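## Task

Press the green bell's button fully down and let it rise fully back up for a moment, doing this exactly three times. Each press counts as a ring even if the bell slides or tips, and such a ring may not be credited. A fourth ring fails. Touching any other bell's button fails, as does leaving any bell tipped over or moved. The result must hold without the robot keeping anything in place.

## Robot and tools

Robot: two arms, left_arm and right_arm, each with a parallel two-finger gripper. All positions use one scene frame: origin on the table top midway between the arms, +x out over the table, +z up, and left_arm sits toward +y. The names left and right do not match image sides. Each gripper's fingers point along its own +z and close along its own y. end_effector_position is the spot between the pads when closed; closed fingertips extend about 19 mm past it (about 6 mm when fully open), and closing pushes the tips roughly 13 mm farther from the arm, so keep that clearance above surfaces. For pressing a bell button, a closed gripper pointing down is a natural tool.

A ROW is 18 numbers covering both arms, always all 18 even if one arm moves: left x, y, z (metres, scene frame), qw, qx, qy, qz (unit quaternion, w first, scene frame), left gripper position, left gripper speed; then the same nine for the right arm. Pose numbers are absolute targets, not offsets. Gripper position runs -1 to 1: +1 fully open (85 mm), 0 about 41 mm, pads touch near -0.8, -1 closes until blocked. Gripper speed runs -1 to 1: about 20 mm/s at -1, 85 at 0, 150 at +1. To hold an arm still, resend exactly the pose and gripper numbers from the last result before it stopped; resending the same quaternion every row keeps orientation from drifting. A 0 in gripper slots is a real command, not 'no change'.

execute_actions(actions): a list of actions; each action is a table of up to 15 rows, one row per 1/30 s control step; a short table repeats its last row until 15 steps pass. An empty list just reports state and images. Every step, the commanded pose is clipped to within 70 mm and 16 degrees of the measured pose, so far targets need several actions; position wins over orientation if both cannot be met. An action is refused for both arms if any target lies over 0.6 m from that gripper's current position along any of its axes; if the first action fails this, or anything is malformed, nothing runs.

move(target, speed, blocking): target is one 18-number row of absolute poses; each gripper follows a straight path there, all paths finishing together, lasting 0.5 to 10 s (cut off at 10 s). speed is the path top speed in m/s, 0.002 to 0.5, default 0.25; rotation capped at twice that in rad/s. Gripper numbers are sent at the start. Paths ignore obstacles and the other arm, may lag or overshoot, especially near full reach. Faster contact and targets set deeper past contact push harder, so approach buttons slowly with a target only slightly below the press depth. blocking=false returns after 0.5 s while motion continues; until an end is shown, other moves and execute_actions are refused—use wait or stop. The result adds a 'move:' line: the ending (done, off_target, moving, held, fault) and limits (paced = pose clipped; held = some steps blocked, after which the arm may jump fast), plus each gripper's distance to target. If only one arm is named, the other finished fine.

wait(seconds): 0 to 10; lets time pass with last commands held, returns early if a running move ends. stop(): brakes a running move (needs braking room); fingers keep moving.

zoom_image(camera, region): camera is cam_high, cam_low, cam_left_wrist or cam_right_wrist; region [x0, y0, x1, y1] in that image's pixels, top-left origin, at most 504x504. All images are 896x504. Use it to identify bell colours and check button positions and whether bells moved.

finished_scene(scene): pass the current scene's number; irreversible; reports success and gives the next task. Replying without a tool call ends everything.

Result lines: per-arm state with end_effector_position and end_effector_quat_wxyz (printed hand position can be off, more at long reach); 'Hand target' lines show the pose the controller is currently driving toward; 'pose unreachable' means the clearance check altered or blocked that arm's command; joint positions and torques (torques are offset, scaled and noisy; a change at rest suggests contact); position_measured_pct ≈ 50 − 50×gripper position, 0 when fully open, about 90 when pads meet. MOTOR HOT warns from 60 °C; at 75 °C an OVER-TEMPERATURE FAULT lets the arm sag until cool. Arms approach targets with coordinated joint slowing and may stop short after big moves.

Avoid: pressing the wrong bell or pressing one too many times (count every down-up cycle, including accidental bumps and slides); knocking or dragging bells out of place or off the table; collisions or hard pushes between arms; contact torque reaching joint limits (waist, shoulder, upper arm roll, elbow 48.6 N m; forearm roll, wrist pitch, wrist roll 30.6 N m), which freezes that arm 10 s and drops the rest of the call. Release fully between rings by lifting clear so the button returns up, and leave everything resting unassisted before finishing.

Each tool is called by a JSON object that holds its "op" and its "data", one argument or row to a line.

## Session

{"op": "execute_actions", "data": {
  "actions": []
}}

Scene clock: 0.00 s.
left_arm: end_effector_position=(+0.2489, -0.2972, +0.4003) position_measured_pct=0.0 end_effector_quat_wxyz=(+0.294, -0.038, +0.894, -0.336) | right_arm: end_effector_position=(+0.5404, -0.3360, +0.2354) position_measured_pct=0.0 end_effector_quat_wxyz=(+0.595, +0.180, +0.669, -0.408)
Joint positions: left_arm=[ 1.816  0.409 -0.645  1.503 -0.367  0.5    3.242] | right_arm=[-0.941  1.074  0.611  2.018  1.608  1.075 -1.133]
Joint velocities: left_arm=[-0.001 -0.     0.001  0.     0.001 -0.     0.   ] | right_arm=[-0.     0.001  0.     0.    -0.     0.     0.   ]
Joint torques (N m, as the joint torque sensors report them, + toward a larger angle): no reading
Motor temperatures (°C, as the motors report them): left_arm=[33 33 28 30 34 35 41] | right_arm=[33 29 28 30 36 33 41]
Hand target (left_arm): +0.249, -0.297, +0.400; +0.294, -0.038, +0.894, -0.336
Hand target (right_arm): +0.540, -0.336, +0.235; +0.595, +0.180, +0.669, -0.408

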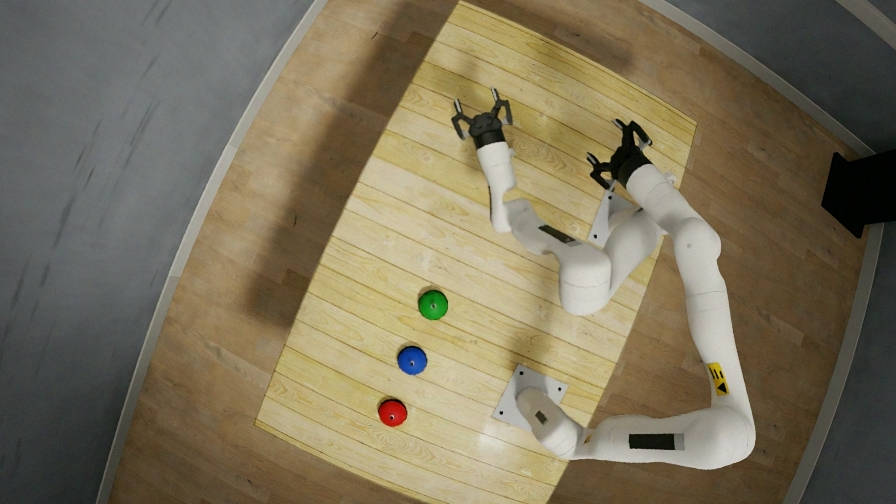

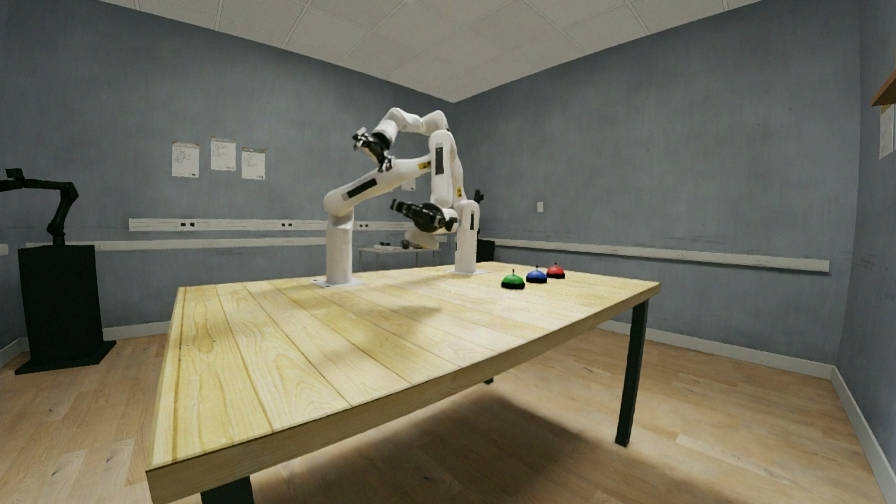

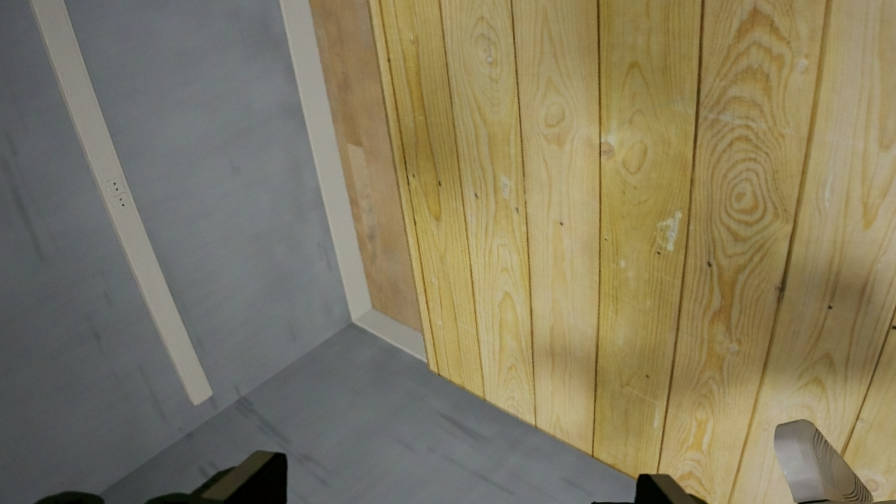

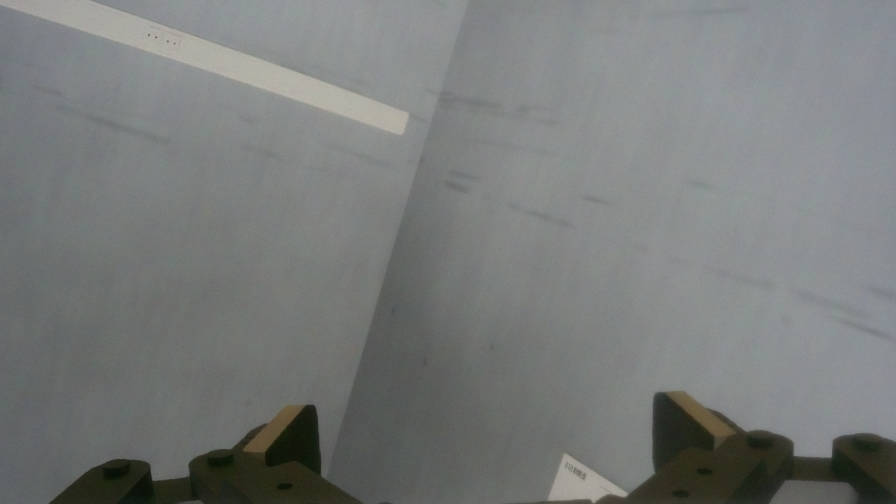

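{"op": "move", "data": {
  "target": [0.10,-0.15,0.60,0.294,-0.038,0.894,-0.336,-1,1,0.5404,-0.336,0.2354,0.595,0.18,0.669,-0.408,1,0],
  "speed": 0.35
}}

{"op": "zoom_image", "data": {
  "camera": "cam_low",
  "region": [480,250,580,306]
}}

Scene clock: 23.17 s.
left_arm: end_effector_position=(+0.1004, -0.1510, +0.5997) position_measured_pct=91.7 end_effector_quat_wxyz=(+0.294, -0.039, +0.894, -0.336) | right_arm: end_effector_position=(+0.5404, -0.3360, +0.2354) position_measured_pct=0.0 end_effector_quat_wxyz=(+0.595, +0.180, +0.669, -0.408)
Joint positions: left_arm=[ 2.321  0.033 -0.558  1.28  -0.742  1.292  3.449] | right_arm=[-0.941  1.074  0.611  2.018  1.608  1.075 -1.134]
Joint velocities: left_arm=[ 0.001 -0.002  0.004 -0.     0.     0.001 -0.   ] | right_arm=[ 0.001 -0.001  0.     0.    -0.     0.002  0.   ]
Joint torques (N m, as the joint torque sensors report them, + toward a larger angle): left_arm=[ -0.17  -8.06  -0.03 -10.03  -2.07  -1.56   0.23] | right_arm=[  0.21 -17.76   7.32  -1.37   0.23   2.91  -0.15]
Motor temperatures (°C, as the motors report them): left_arm=[33 33 28 30 34 35 41] | right_arm=[33 30 28 30 36 33 41]
Hand target (left_arm): +0.100, -0.151, +0.600; +0.294, -0.039, +0.894, -0.336
Hand target (right_arm): +0.540, -0.336, +0.235; +0.595, +0.180, +0.669, -0.408
Off the commanded pose (left_arm): 0.001 m, 0 deg.
Off the commanded pose (right_arm): 0.000 m, 0 deg.
move: done

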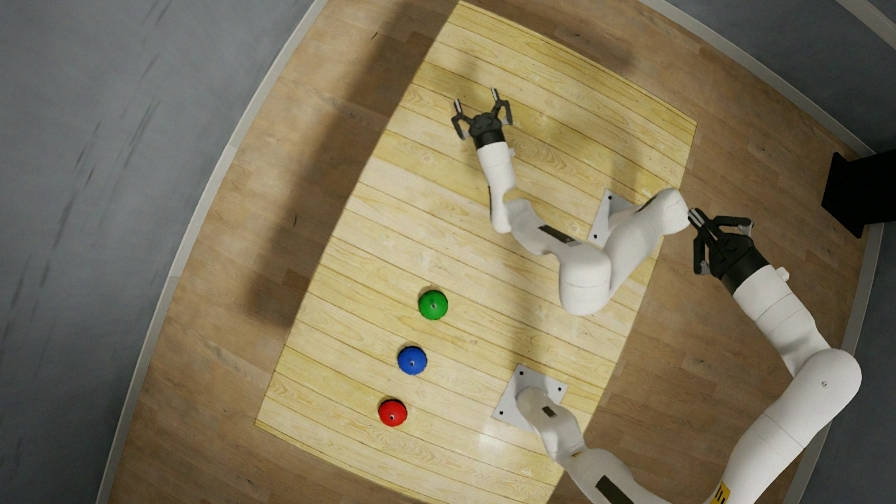

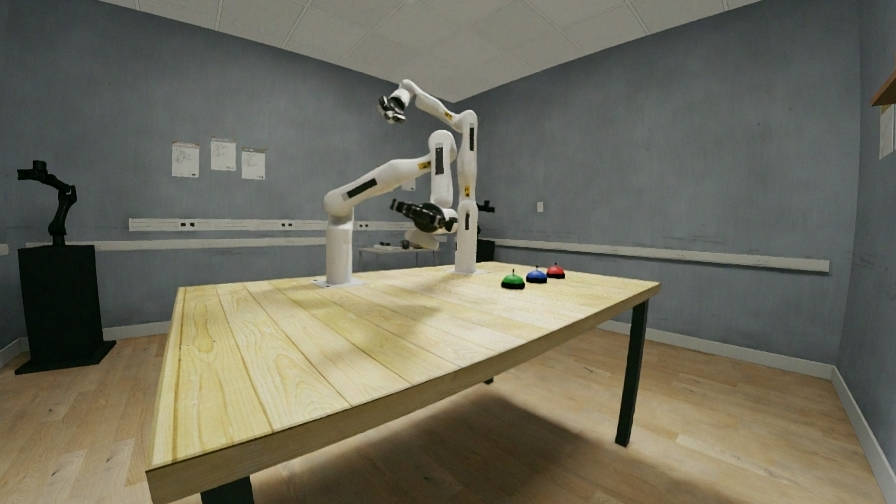

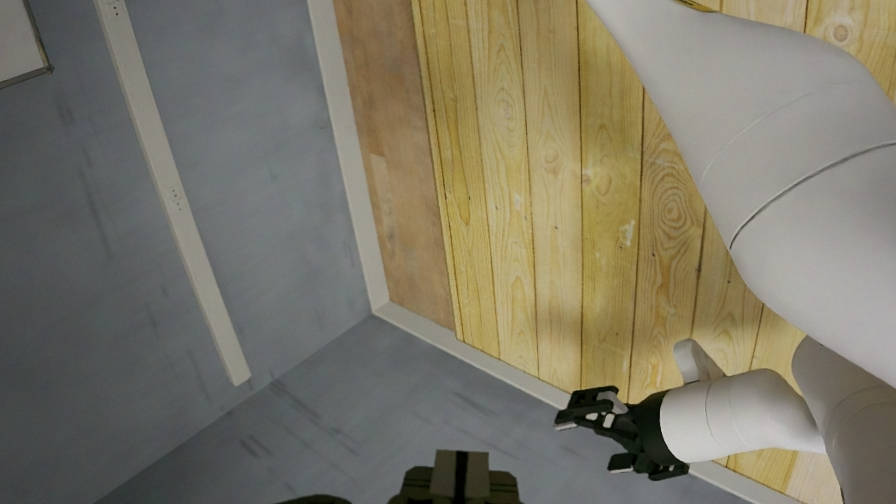

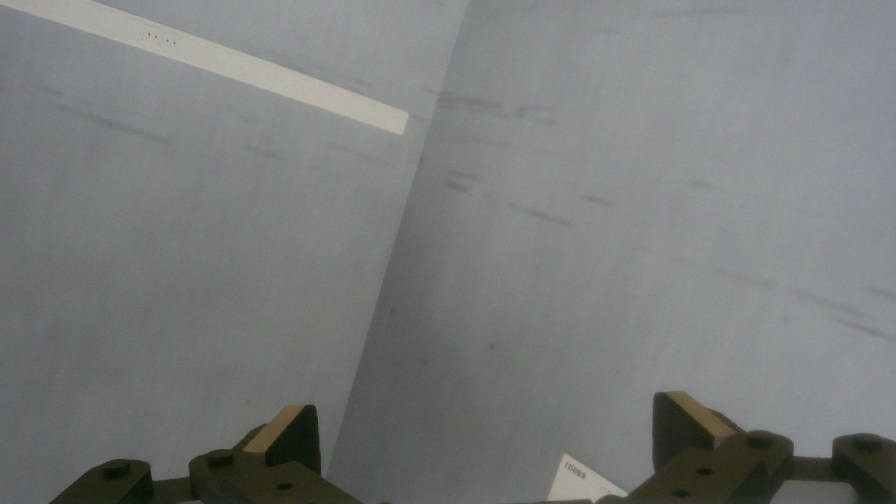

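Region (480, 250, 580, 306) of cam_low's 896x504 image, scaled by 5.040, with more detail than that image has; it fills the top 282 rows of this view, and the rest is white.

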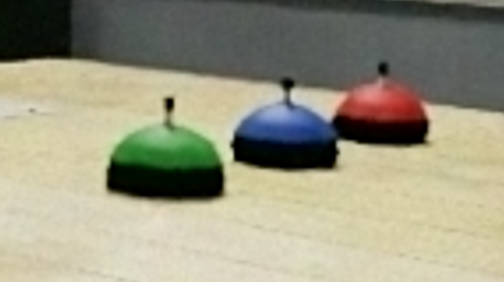

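{"op": "move", "data": {
  "target": [0.33,0.14,0.63,0.26,0,0.966,0,-1,1,0.5404,-0.336,0.2354,0.595,0.18,0.669,-0.408,1,0],
  "speed": 0.35
}}

{"op": "move", "data": {
  "target": [0.45,0.19,0.25,0,0,1,0,-1,1,0.5404,-0.336,0.2354,0.595,0.18,0.669,-0.408,1,0],
  "speed": 0.35
}}

Scene clock: 38.93 s.
left_arm: end_effector_position=(+0.3288, +0.1415, +0.6295) position_measured_pct=91.7 end_effector_quat_wxyz=(+0.259, -0.000, +0.966, +0.000) | right_arm: end_effector_position=(+0.5404, -0.3360, +0.2354) position_measured_pct=0.0 end_effector_quat_wxyz=(+0.595, +0.180, +0.669, -0.408)
Joint positions: left_arm=[ 2.016 -0.008 -1.201  0.911 -0.401  1.84   2.217] | right_arm=[-0.941  1.074  0.611  2.018  1.608  1.075 -1.134]
Joint velocities: left_arm=[-0.008  0.023 -0.029 -0.01   0.02   0.002 -0.013] | right_arm=[-0.001 -0.     0.     0.     0.    -0.002 -0.   ]
Joint torques (N m, as the joint torque sensors report them, + toward a larger angle): left_arm=[ 0.42 -1.96 -0.05 -8.05 -1.27 -1.19  0.32] | right_arm=[  0.05 -17.56   7.26  -1.04   0.28   3.05  -0.13]
Motor temperatures (°C, as the motors report them): left_arm=[33 33 28 31 34 35 41] | right_arm=[33 30 28 30 36 33 41]
Hand target (left_arm): +0.329, +0.142, +0.630; +0.260, -0.001, +0.966, +0.001
Hand target (right_arm): +0.540, -0.336, +0.235; +0.595, +0.180, +0.669, -0.408
Off the commanded pose (left_arm): 0.002 m, 0 deg.
Off the commanded pose (right_arm): 0.000 m, 0 deg.
move: done

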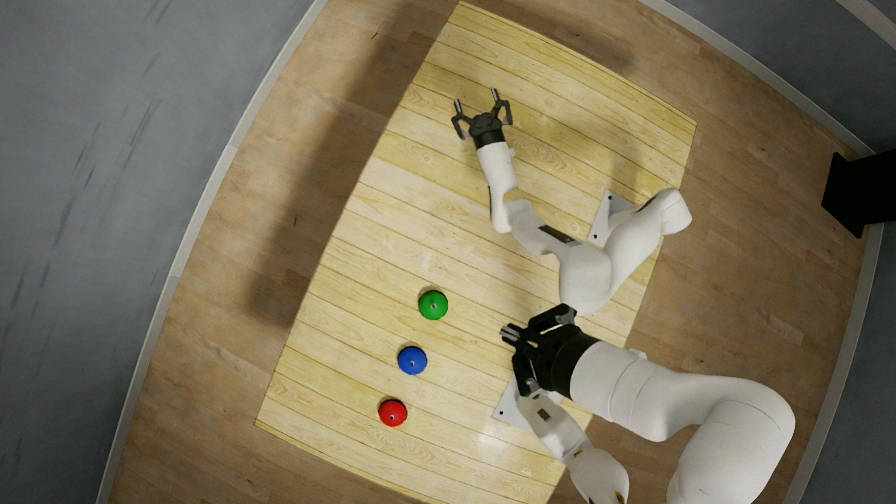

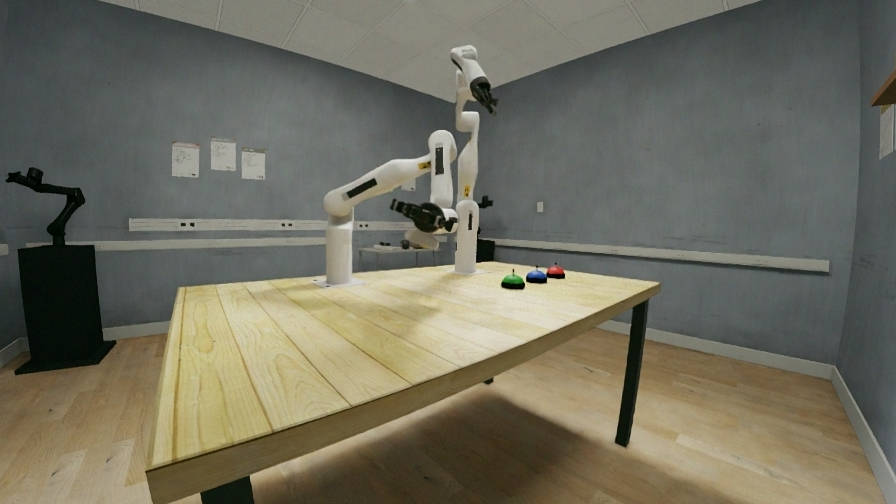

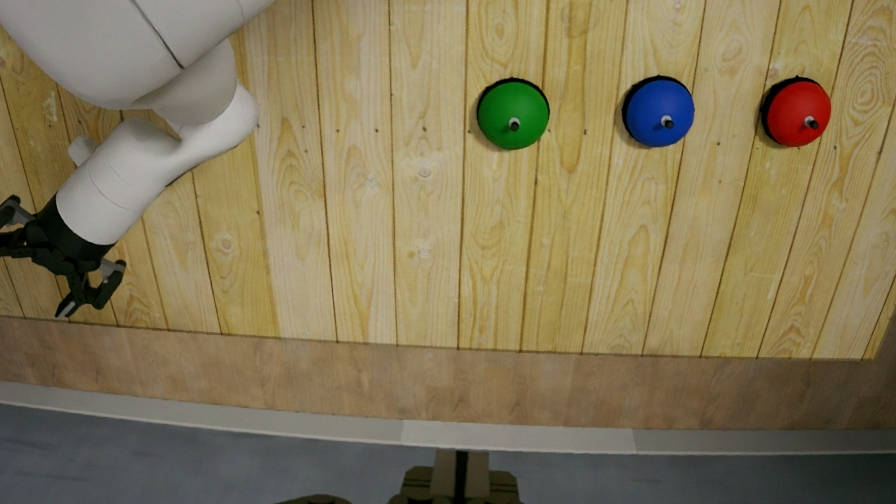

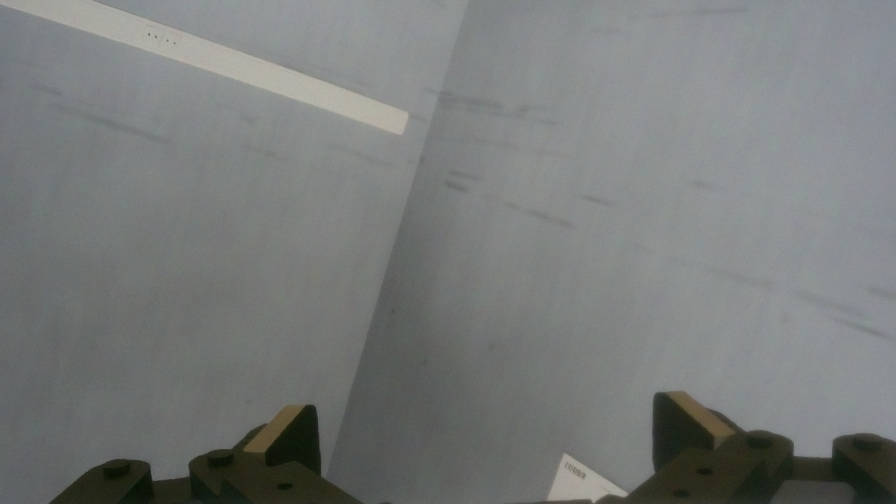

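Scene clock: 41.23 s.
left_arm: end_effector_position=(+0.4487, +0.1901, +0.2490) position_measured_pct=91.7 end_effector_quat_wxyz=(-0.000, +0.002, +1.000, +0.002) | right_arm: end_effector_position=(+0.5404, -0.3360, +0.2354) position_measured_pct=0.0 end_effector_quat_wxyz=(+0.595, +0.180, +0.669, -0.408)
Joint positions: left_arm=[ 2.803 -0.573 -2.123  1.55  -0.502  1.304  2.33 ] | right_arm=[-0.941  1.075  0.611  2.018  1.608  1.075 -1.134]
Joint velocities: left_arm=[ 0.004 -0.002 -0.001  0.001 -0.002 -0.     0.001] | right_arm=[ 0.    -0.001  0.     0.    -0.001 -0.001  0.   ]
Joint torques (N m, as the joint torque sensors report them, + toward a larger angle): left_arm=[ 0.49 14.5   4.03 -7.93 -0.13  0.    0.02] | right_arm=[  0.52 -18.     6.95  -1.74   0.24   2.95  -0.27]
Motor temperatures (°C, as the motors report them): left_arm=[33 33 28 31 34 35 41] | right_arm=[33 30 28 30 36 33 41]
Hand target (left_arm): +0.449, +0.190, +0.249; -0.001, +0.002, +1.000, +0.002
Hand target (right_arm): +0.540, -0.336, +0.235; +0.595, +0.180, +0.669, -0.408
Off the commanded pose (left_arm): 0.002 m, 0 deg.
Off the commanded pose (right_arm): 0.000 m, 0 deg.
move: done; limits=paced

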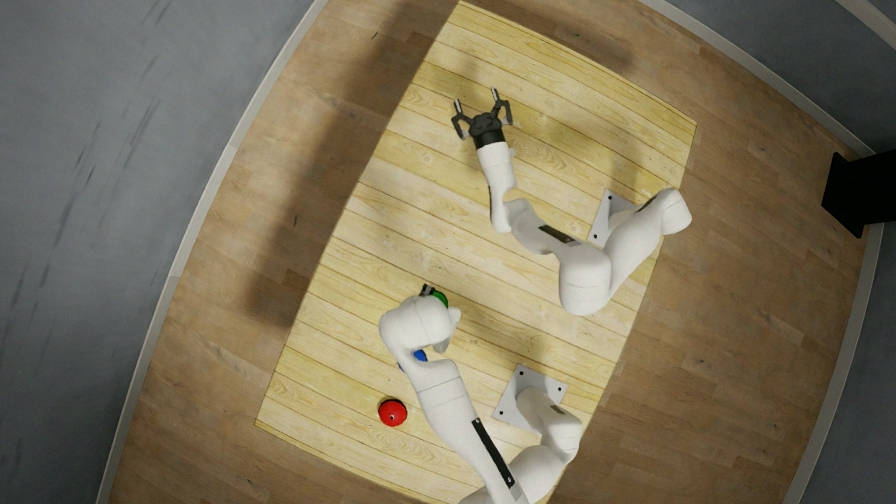

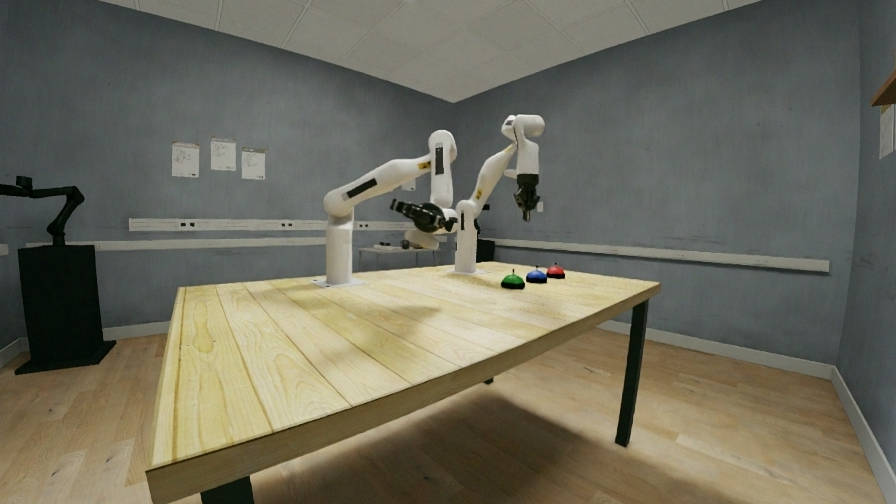

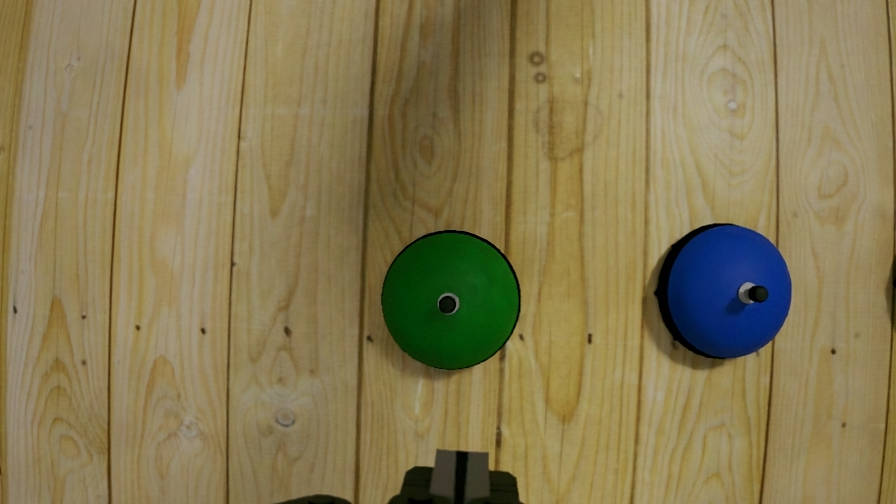

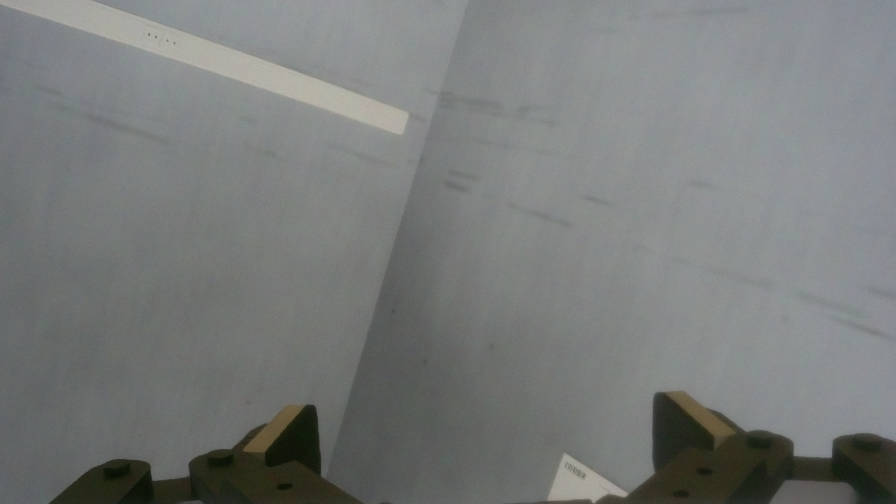

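{"op": "move", "data": {
  "target": [0.417,0.186,0.13,0,0,1,0,-1,1,0.5404,-0.336,0.2354,0.595,0.18,0.669,-0.408,1,0],
  "speed": 0.25
}}

{"op": "zoom_image", "data": {
  "camera": "cam_low",
  "region": [480,230,550,300]
}}

Scene clock: 48.67 s.
left_arm: end_effector_position=(+0.4166, +0.1862, +0.1303) position_measured_pct=91.7 end_effector_quat_wxyz=(+0.000, +0.000, +1.000, -0.000) | right_arm: end_effector_position=(+0.5404, -0.3360, +0.2354) position_measured_pct=0.0 end_effector_quat_wxyz=(+0.595, +0.180, +0.669, -0.408)
Joint positions: left_arm=[ 2.856 -0.666 -2.218  1.847 -0.645  0.959  2.514] | right_arm=[-0.941  1.075  0.611  2.018  1.608  1.075 -1.134]
Joint velocities: left_arm=[ 0.006 -0.004  0.002  0.003 -0.001  0.001  0.   ] | right_arm=[-0.002 -0.001 -0.    -0.     0.     0.002  0.001]
Joint torques (N m, as the joint torque sensors report them, + toward a larger angle): left_arm=[-0.44 13.62  4.52 -5.83 -0.16 -0.08 -0.27] | right_arm=[  0.28 -17.64   7.2   -1.43   0.25   3.13  -0.19]
Motor temperatures (°C, as the motors report them): left_arm=[33 34 28 31 34 35 41] | right_arm=[33 30 28 30 36 33 41]
Hand target (left_arm): +0.416, +0.186, +0.130; -0.000, +0.001, +1.000, -0.000
Hand target (right_arm): +0.540, -0.336, +0.235; +0.595, +0.180, +0.669, -0.408
Off the commanded pose (left_arm): 0.001 m, 0 deg.
Off the commanded pose (right_arm): 0.000 m, 0 deg.
move: done

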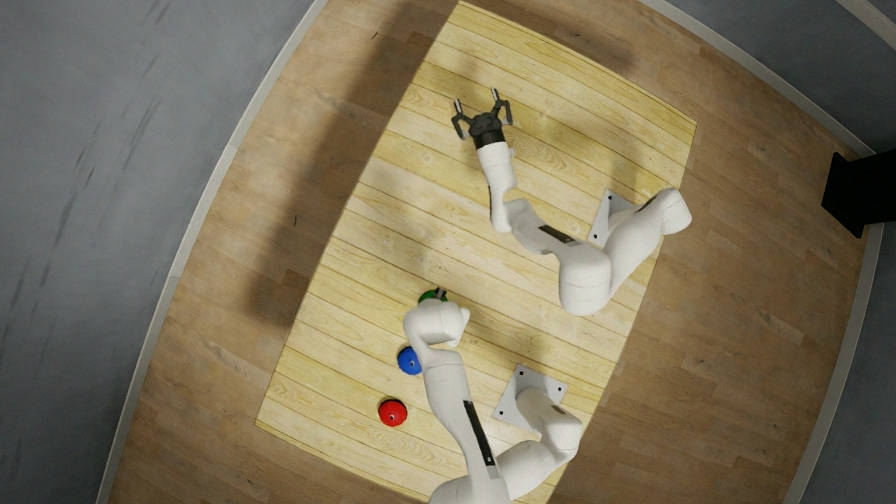

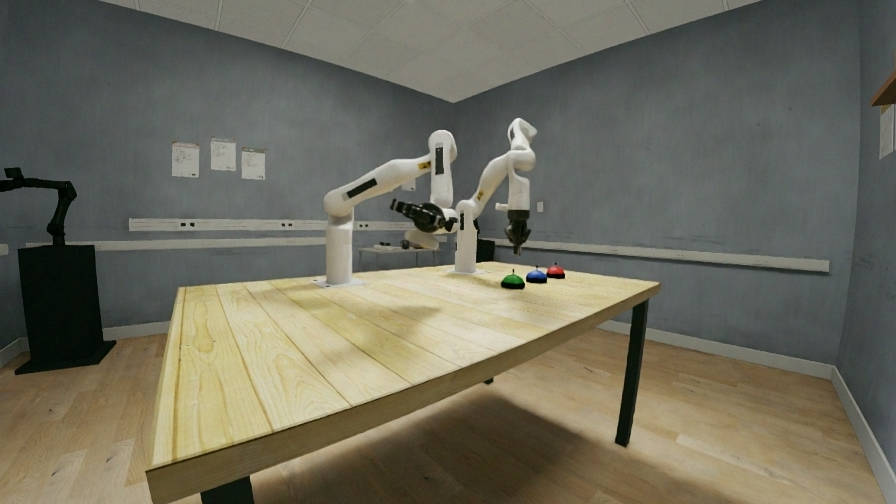

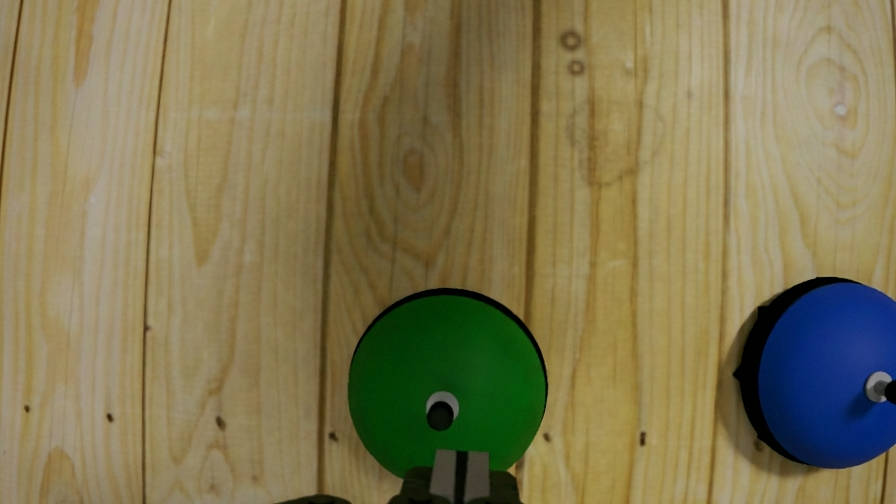

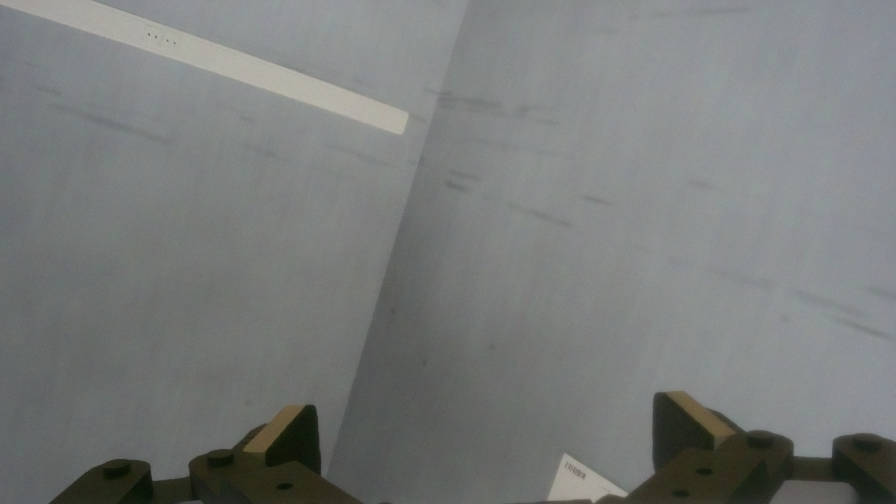

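Region (480, 230, 550, 300) of cam_low's 896x504 image, scaled by 7.200, with more detail than that image has.

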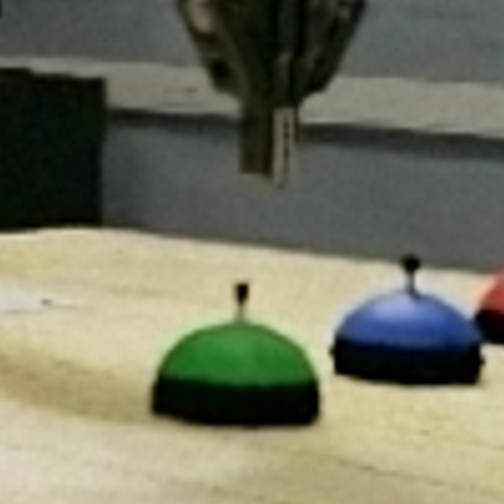

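{"op": "move", "data": {
  "target": [0.408,0.177,0.10,0,0,1,0,-1,1,0.5404,-0.336,0.2354,0.595,0.18,0.669,-0.408,1,0],
  "speed": 0.15
}}

{"op": "zoom_image", "data": {
  "camera": "cam_low",
  "region": [490,250,540,300]
}}

{"op": "zoom_image", "data": {
  "camera": "cam_left_wrist",
  "region": [380,384,540,504]
}}

Scene clock: 57.93 s.
left_arm: end_effector_position=(+0.4081, +0.1773, +0.1002) position_measured_pct=91.7 end_effector_quat_wxyz=(+0.000, -0.000, +1.000, -0.000) | right_arm: end_effector_position=(+0.5404, -0.3360, +0.2354) position_measured_pct=0.0 end_effector_quat_wxyz=(+0.595, +0.180, +0.669, -0.408)
Joint positions: left_arm=[ 2.911 -0.703 -2.267  1.899 -0.7    0.878  2.592] | right_arm=[-0.941  1.075  0.611  2.018  1.608  1.075 -1.134]
Joint velocities: left_arm=[ 0.006 -0.003  0.003  0.    -0.001 -0.     0.002] | right_arm=[-0.     0.     0.    -0.    -0.001  0.    -0.   ]
Joint torques (N m, as the joint torque sensors report them, + toward a larger angle): left_arm=[ 0.2  14.55  4.1  -5.53 -0.09  0.01 -0.11] | right_arm=[  0.64 -17.48   7.22  -0.95   0.37   2.98  -0.27]
Motor temperatures (°C, as the motors report them): left_arm=[33 34 28 31 34 35 41] | right_arm=[33 30 28 30 36 33 41]
Hand target (left_arm): +0.408, +0.177, +0.100; -0.000, +0.000, +1.000, -0.000
Hand target (right_arm): +0.540, -0.336, +0.235; +0.595, +0.180, +0.669, -0.408
Off the commanded pose (left_arm): 0.000 m, 0 deg.
Off the commanded pose (right_arm): 0.000 m, 0 deg.
move: done

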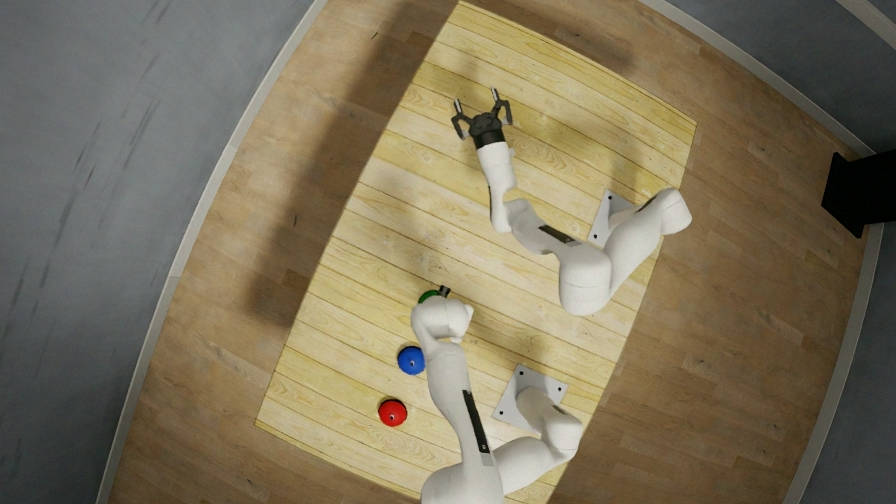

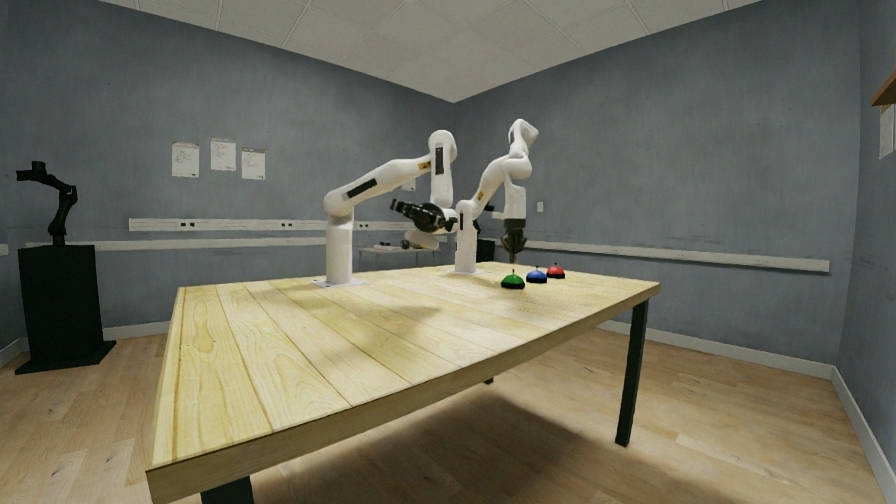

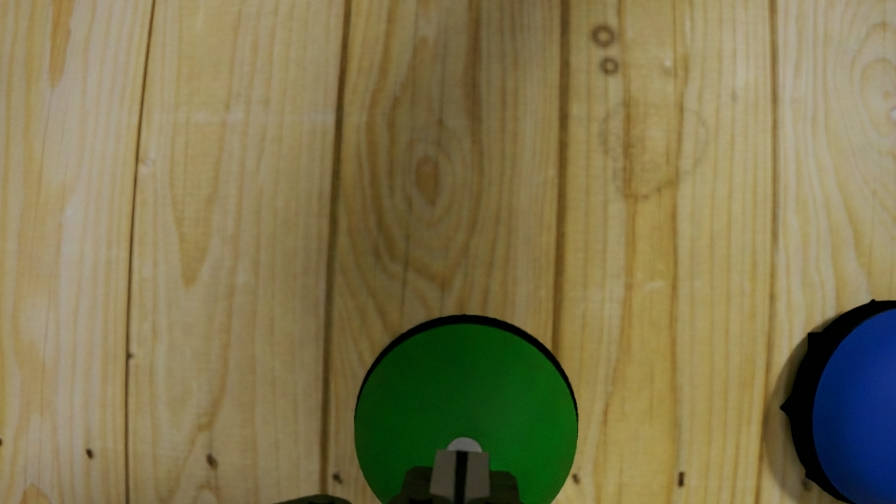

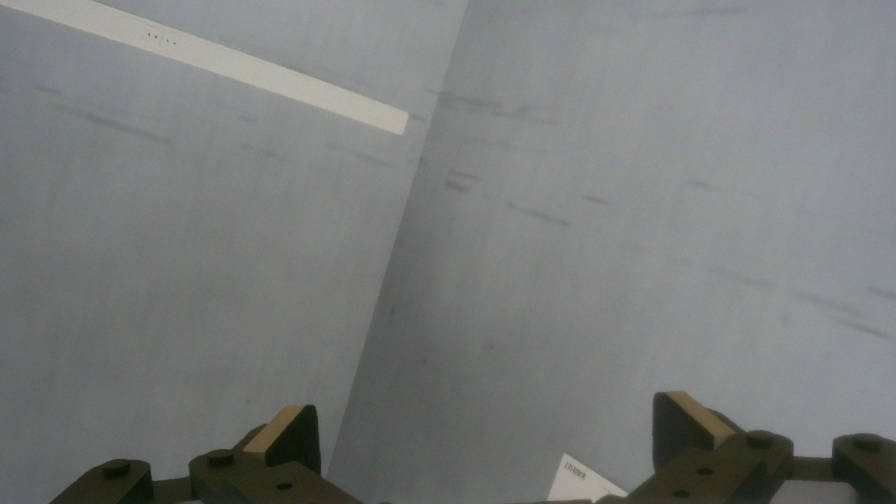

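Region (490, 250, 540, 300) of cam_low's 896x504 image, scaled by 10.080, with more detail than that image has.

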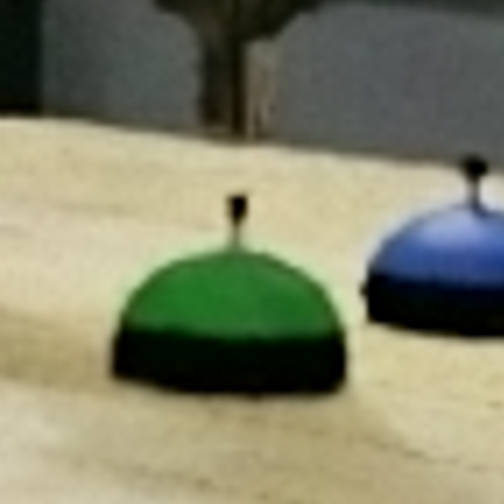

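Region (380, 384, 540, 504) of cam_left_wrist's 896x504 image, scaled by 3.150; it fills the top 378 rows of this view, and the rest is white.

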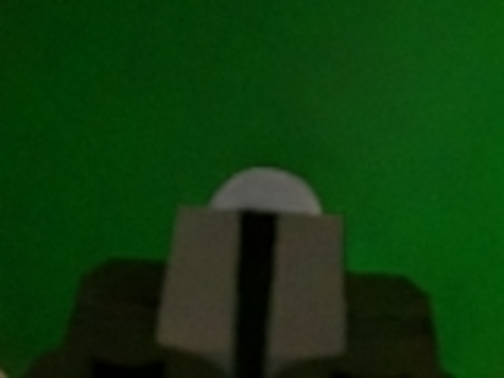

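{"op": "move", "data": {
  "target": [0.408,0.177,0.076,0,0,1,0,-1,1,0.5404,-0.336,0.2354,0.595,0.18,0.669,-0.408,1,0],
  "speed": 0.04
}}

{"op": "zoom_image", "data": {
  "camera": "cam_low",
  "region": [490,250,540,300]
}}

Scene clock: 63.57 s.
left_arm: end_effector_position=(+0.4088, +0.1764, +0.0791) position_measured_pct=91.7 end_effector_quat_wxyz=(+0.003, +0.000, +1.000, +0.000) | right_arm: end_effector_position=(+0.5404, -0.3360, +0.2354) position_measured_pct=0.0 end_effector_quat_wxyz=(+0.595, +0.180, +0.669, -0.408)
Joint positions: left_arm=[ 2.939 -0.735 -2.306  1.921 -0.749  0.825  2.633] | right_arm=[-0.941  1.075  0.611  2.018  1.608  1.075 -1.134]
Joint velocities: left_arm=[ 0.001 -0.001  0.001 -0.    -0.005  0.001  0.002] | right_arm=[-0.     0.001 -0.     0.     0.001 -0.002 -0.001]
Joint torques (N m, as the joint torque sensors report them, + toward a larger angle): left_arm=[-0.03  9.67  1.68 -4.32 -1.03 -1.1   0.05] | right_arm=[  0.29 -17.92   7.11  -1.27   0.33   2.98  -0.39]
Motor temperatures (°C, as the motors report them): left_arm=[33 34 28 31 34 35 41] | right_arm=[33 30 28 30 36 33 41]
Hand target (left_arm): +0.408, +0.177, +0.076; -0.000, +0.000, +1.000, -0.000
Hand target (right_arm): +0.540, -0.336, +0.235; +0.595, +0.180, +0.669, -0.408
Off the commanded pose (left_arm): 0.003 m, 0 deg.
Off the commanded pose (right_arm): 0.000 m, 0 deg.
move: done

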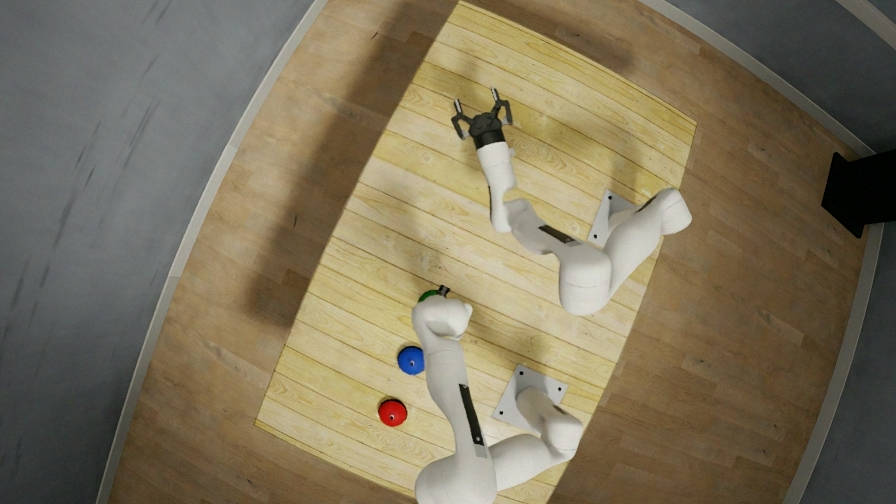

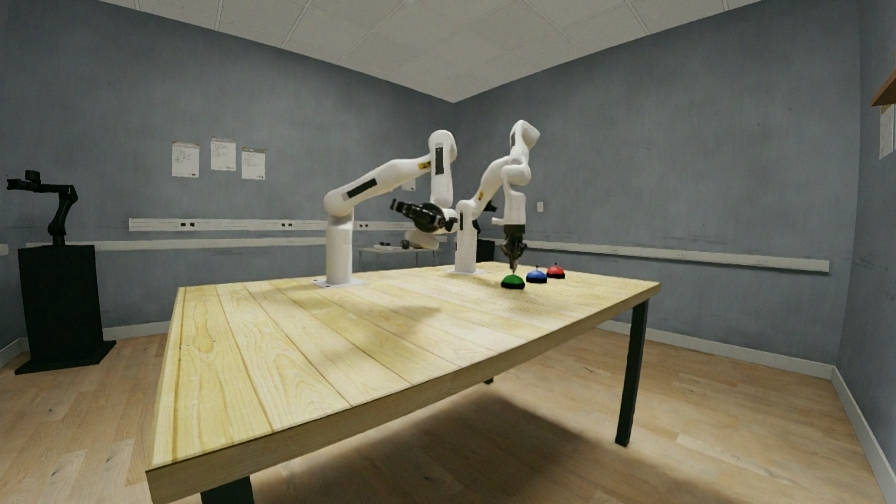

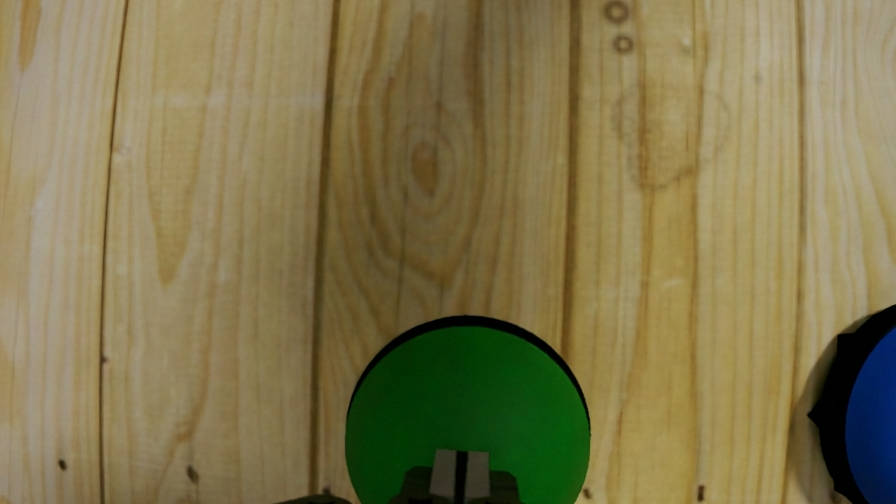

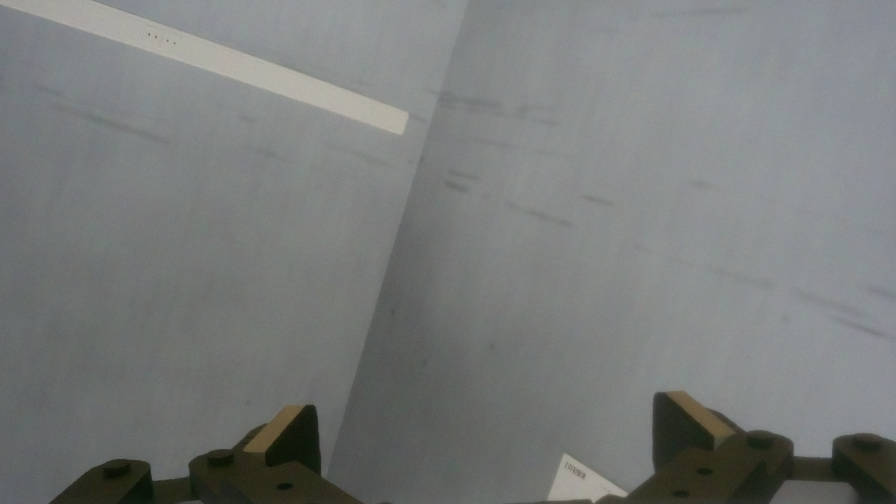

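Region (490, 250, 540, 300) of cam_low's 896x504 image, scaled by 10.080, with more detail than that image has.

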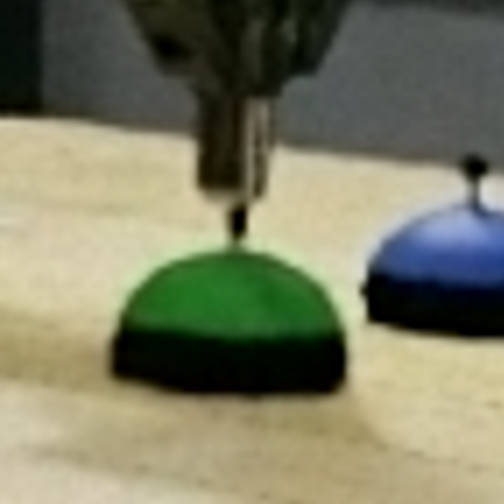

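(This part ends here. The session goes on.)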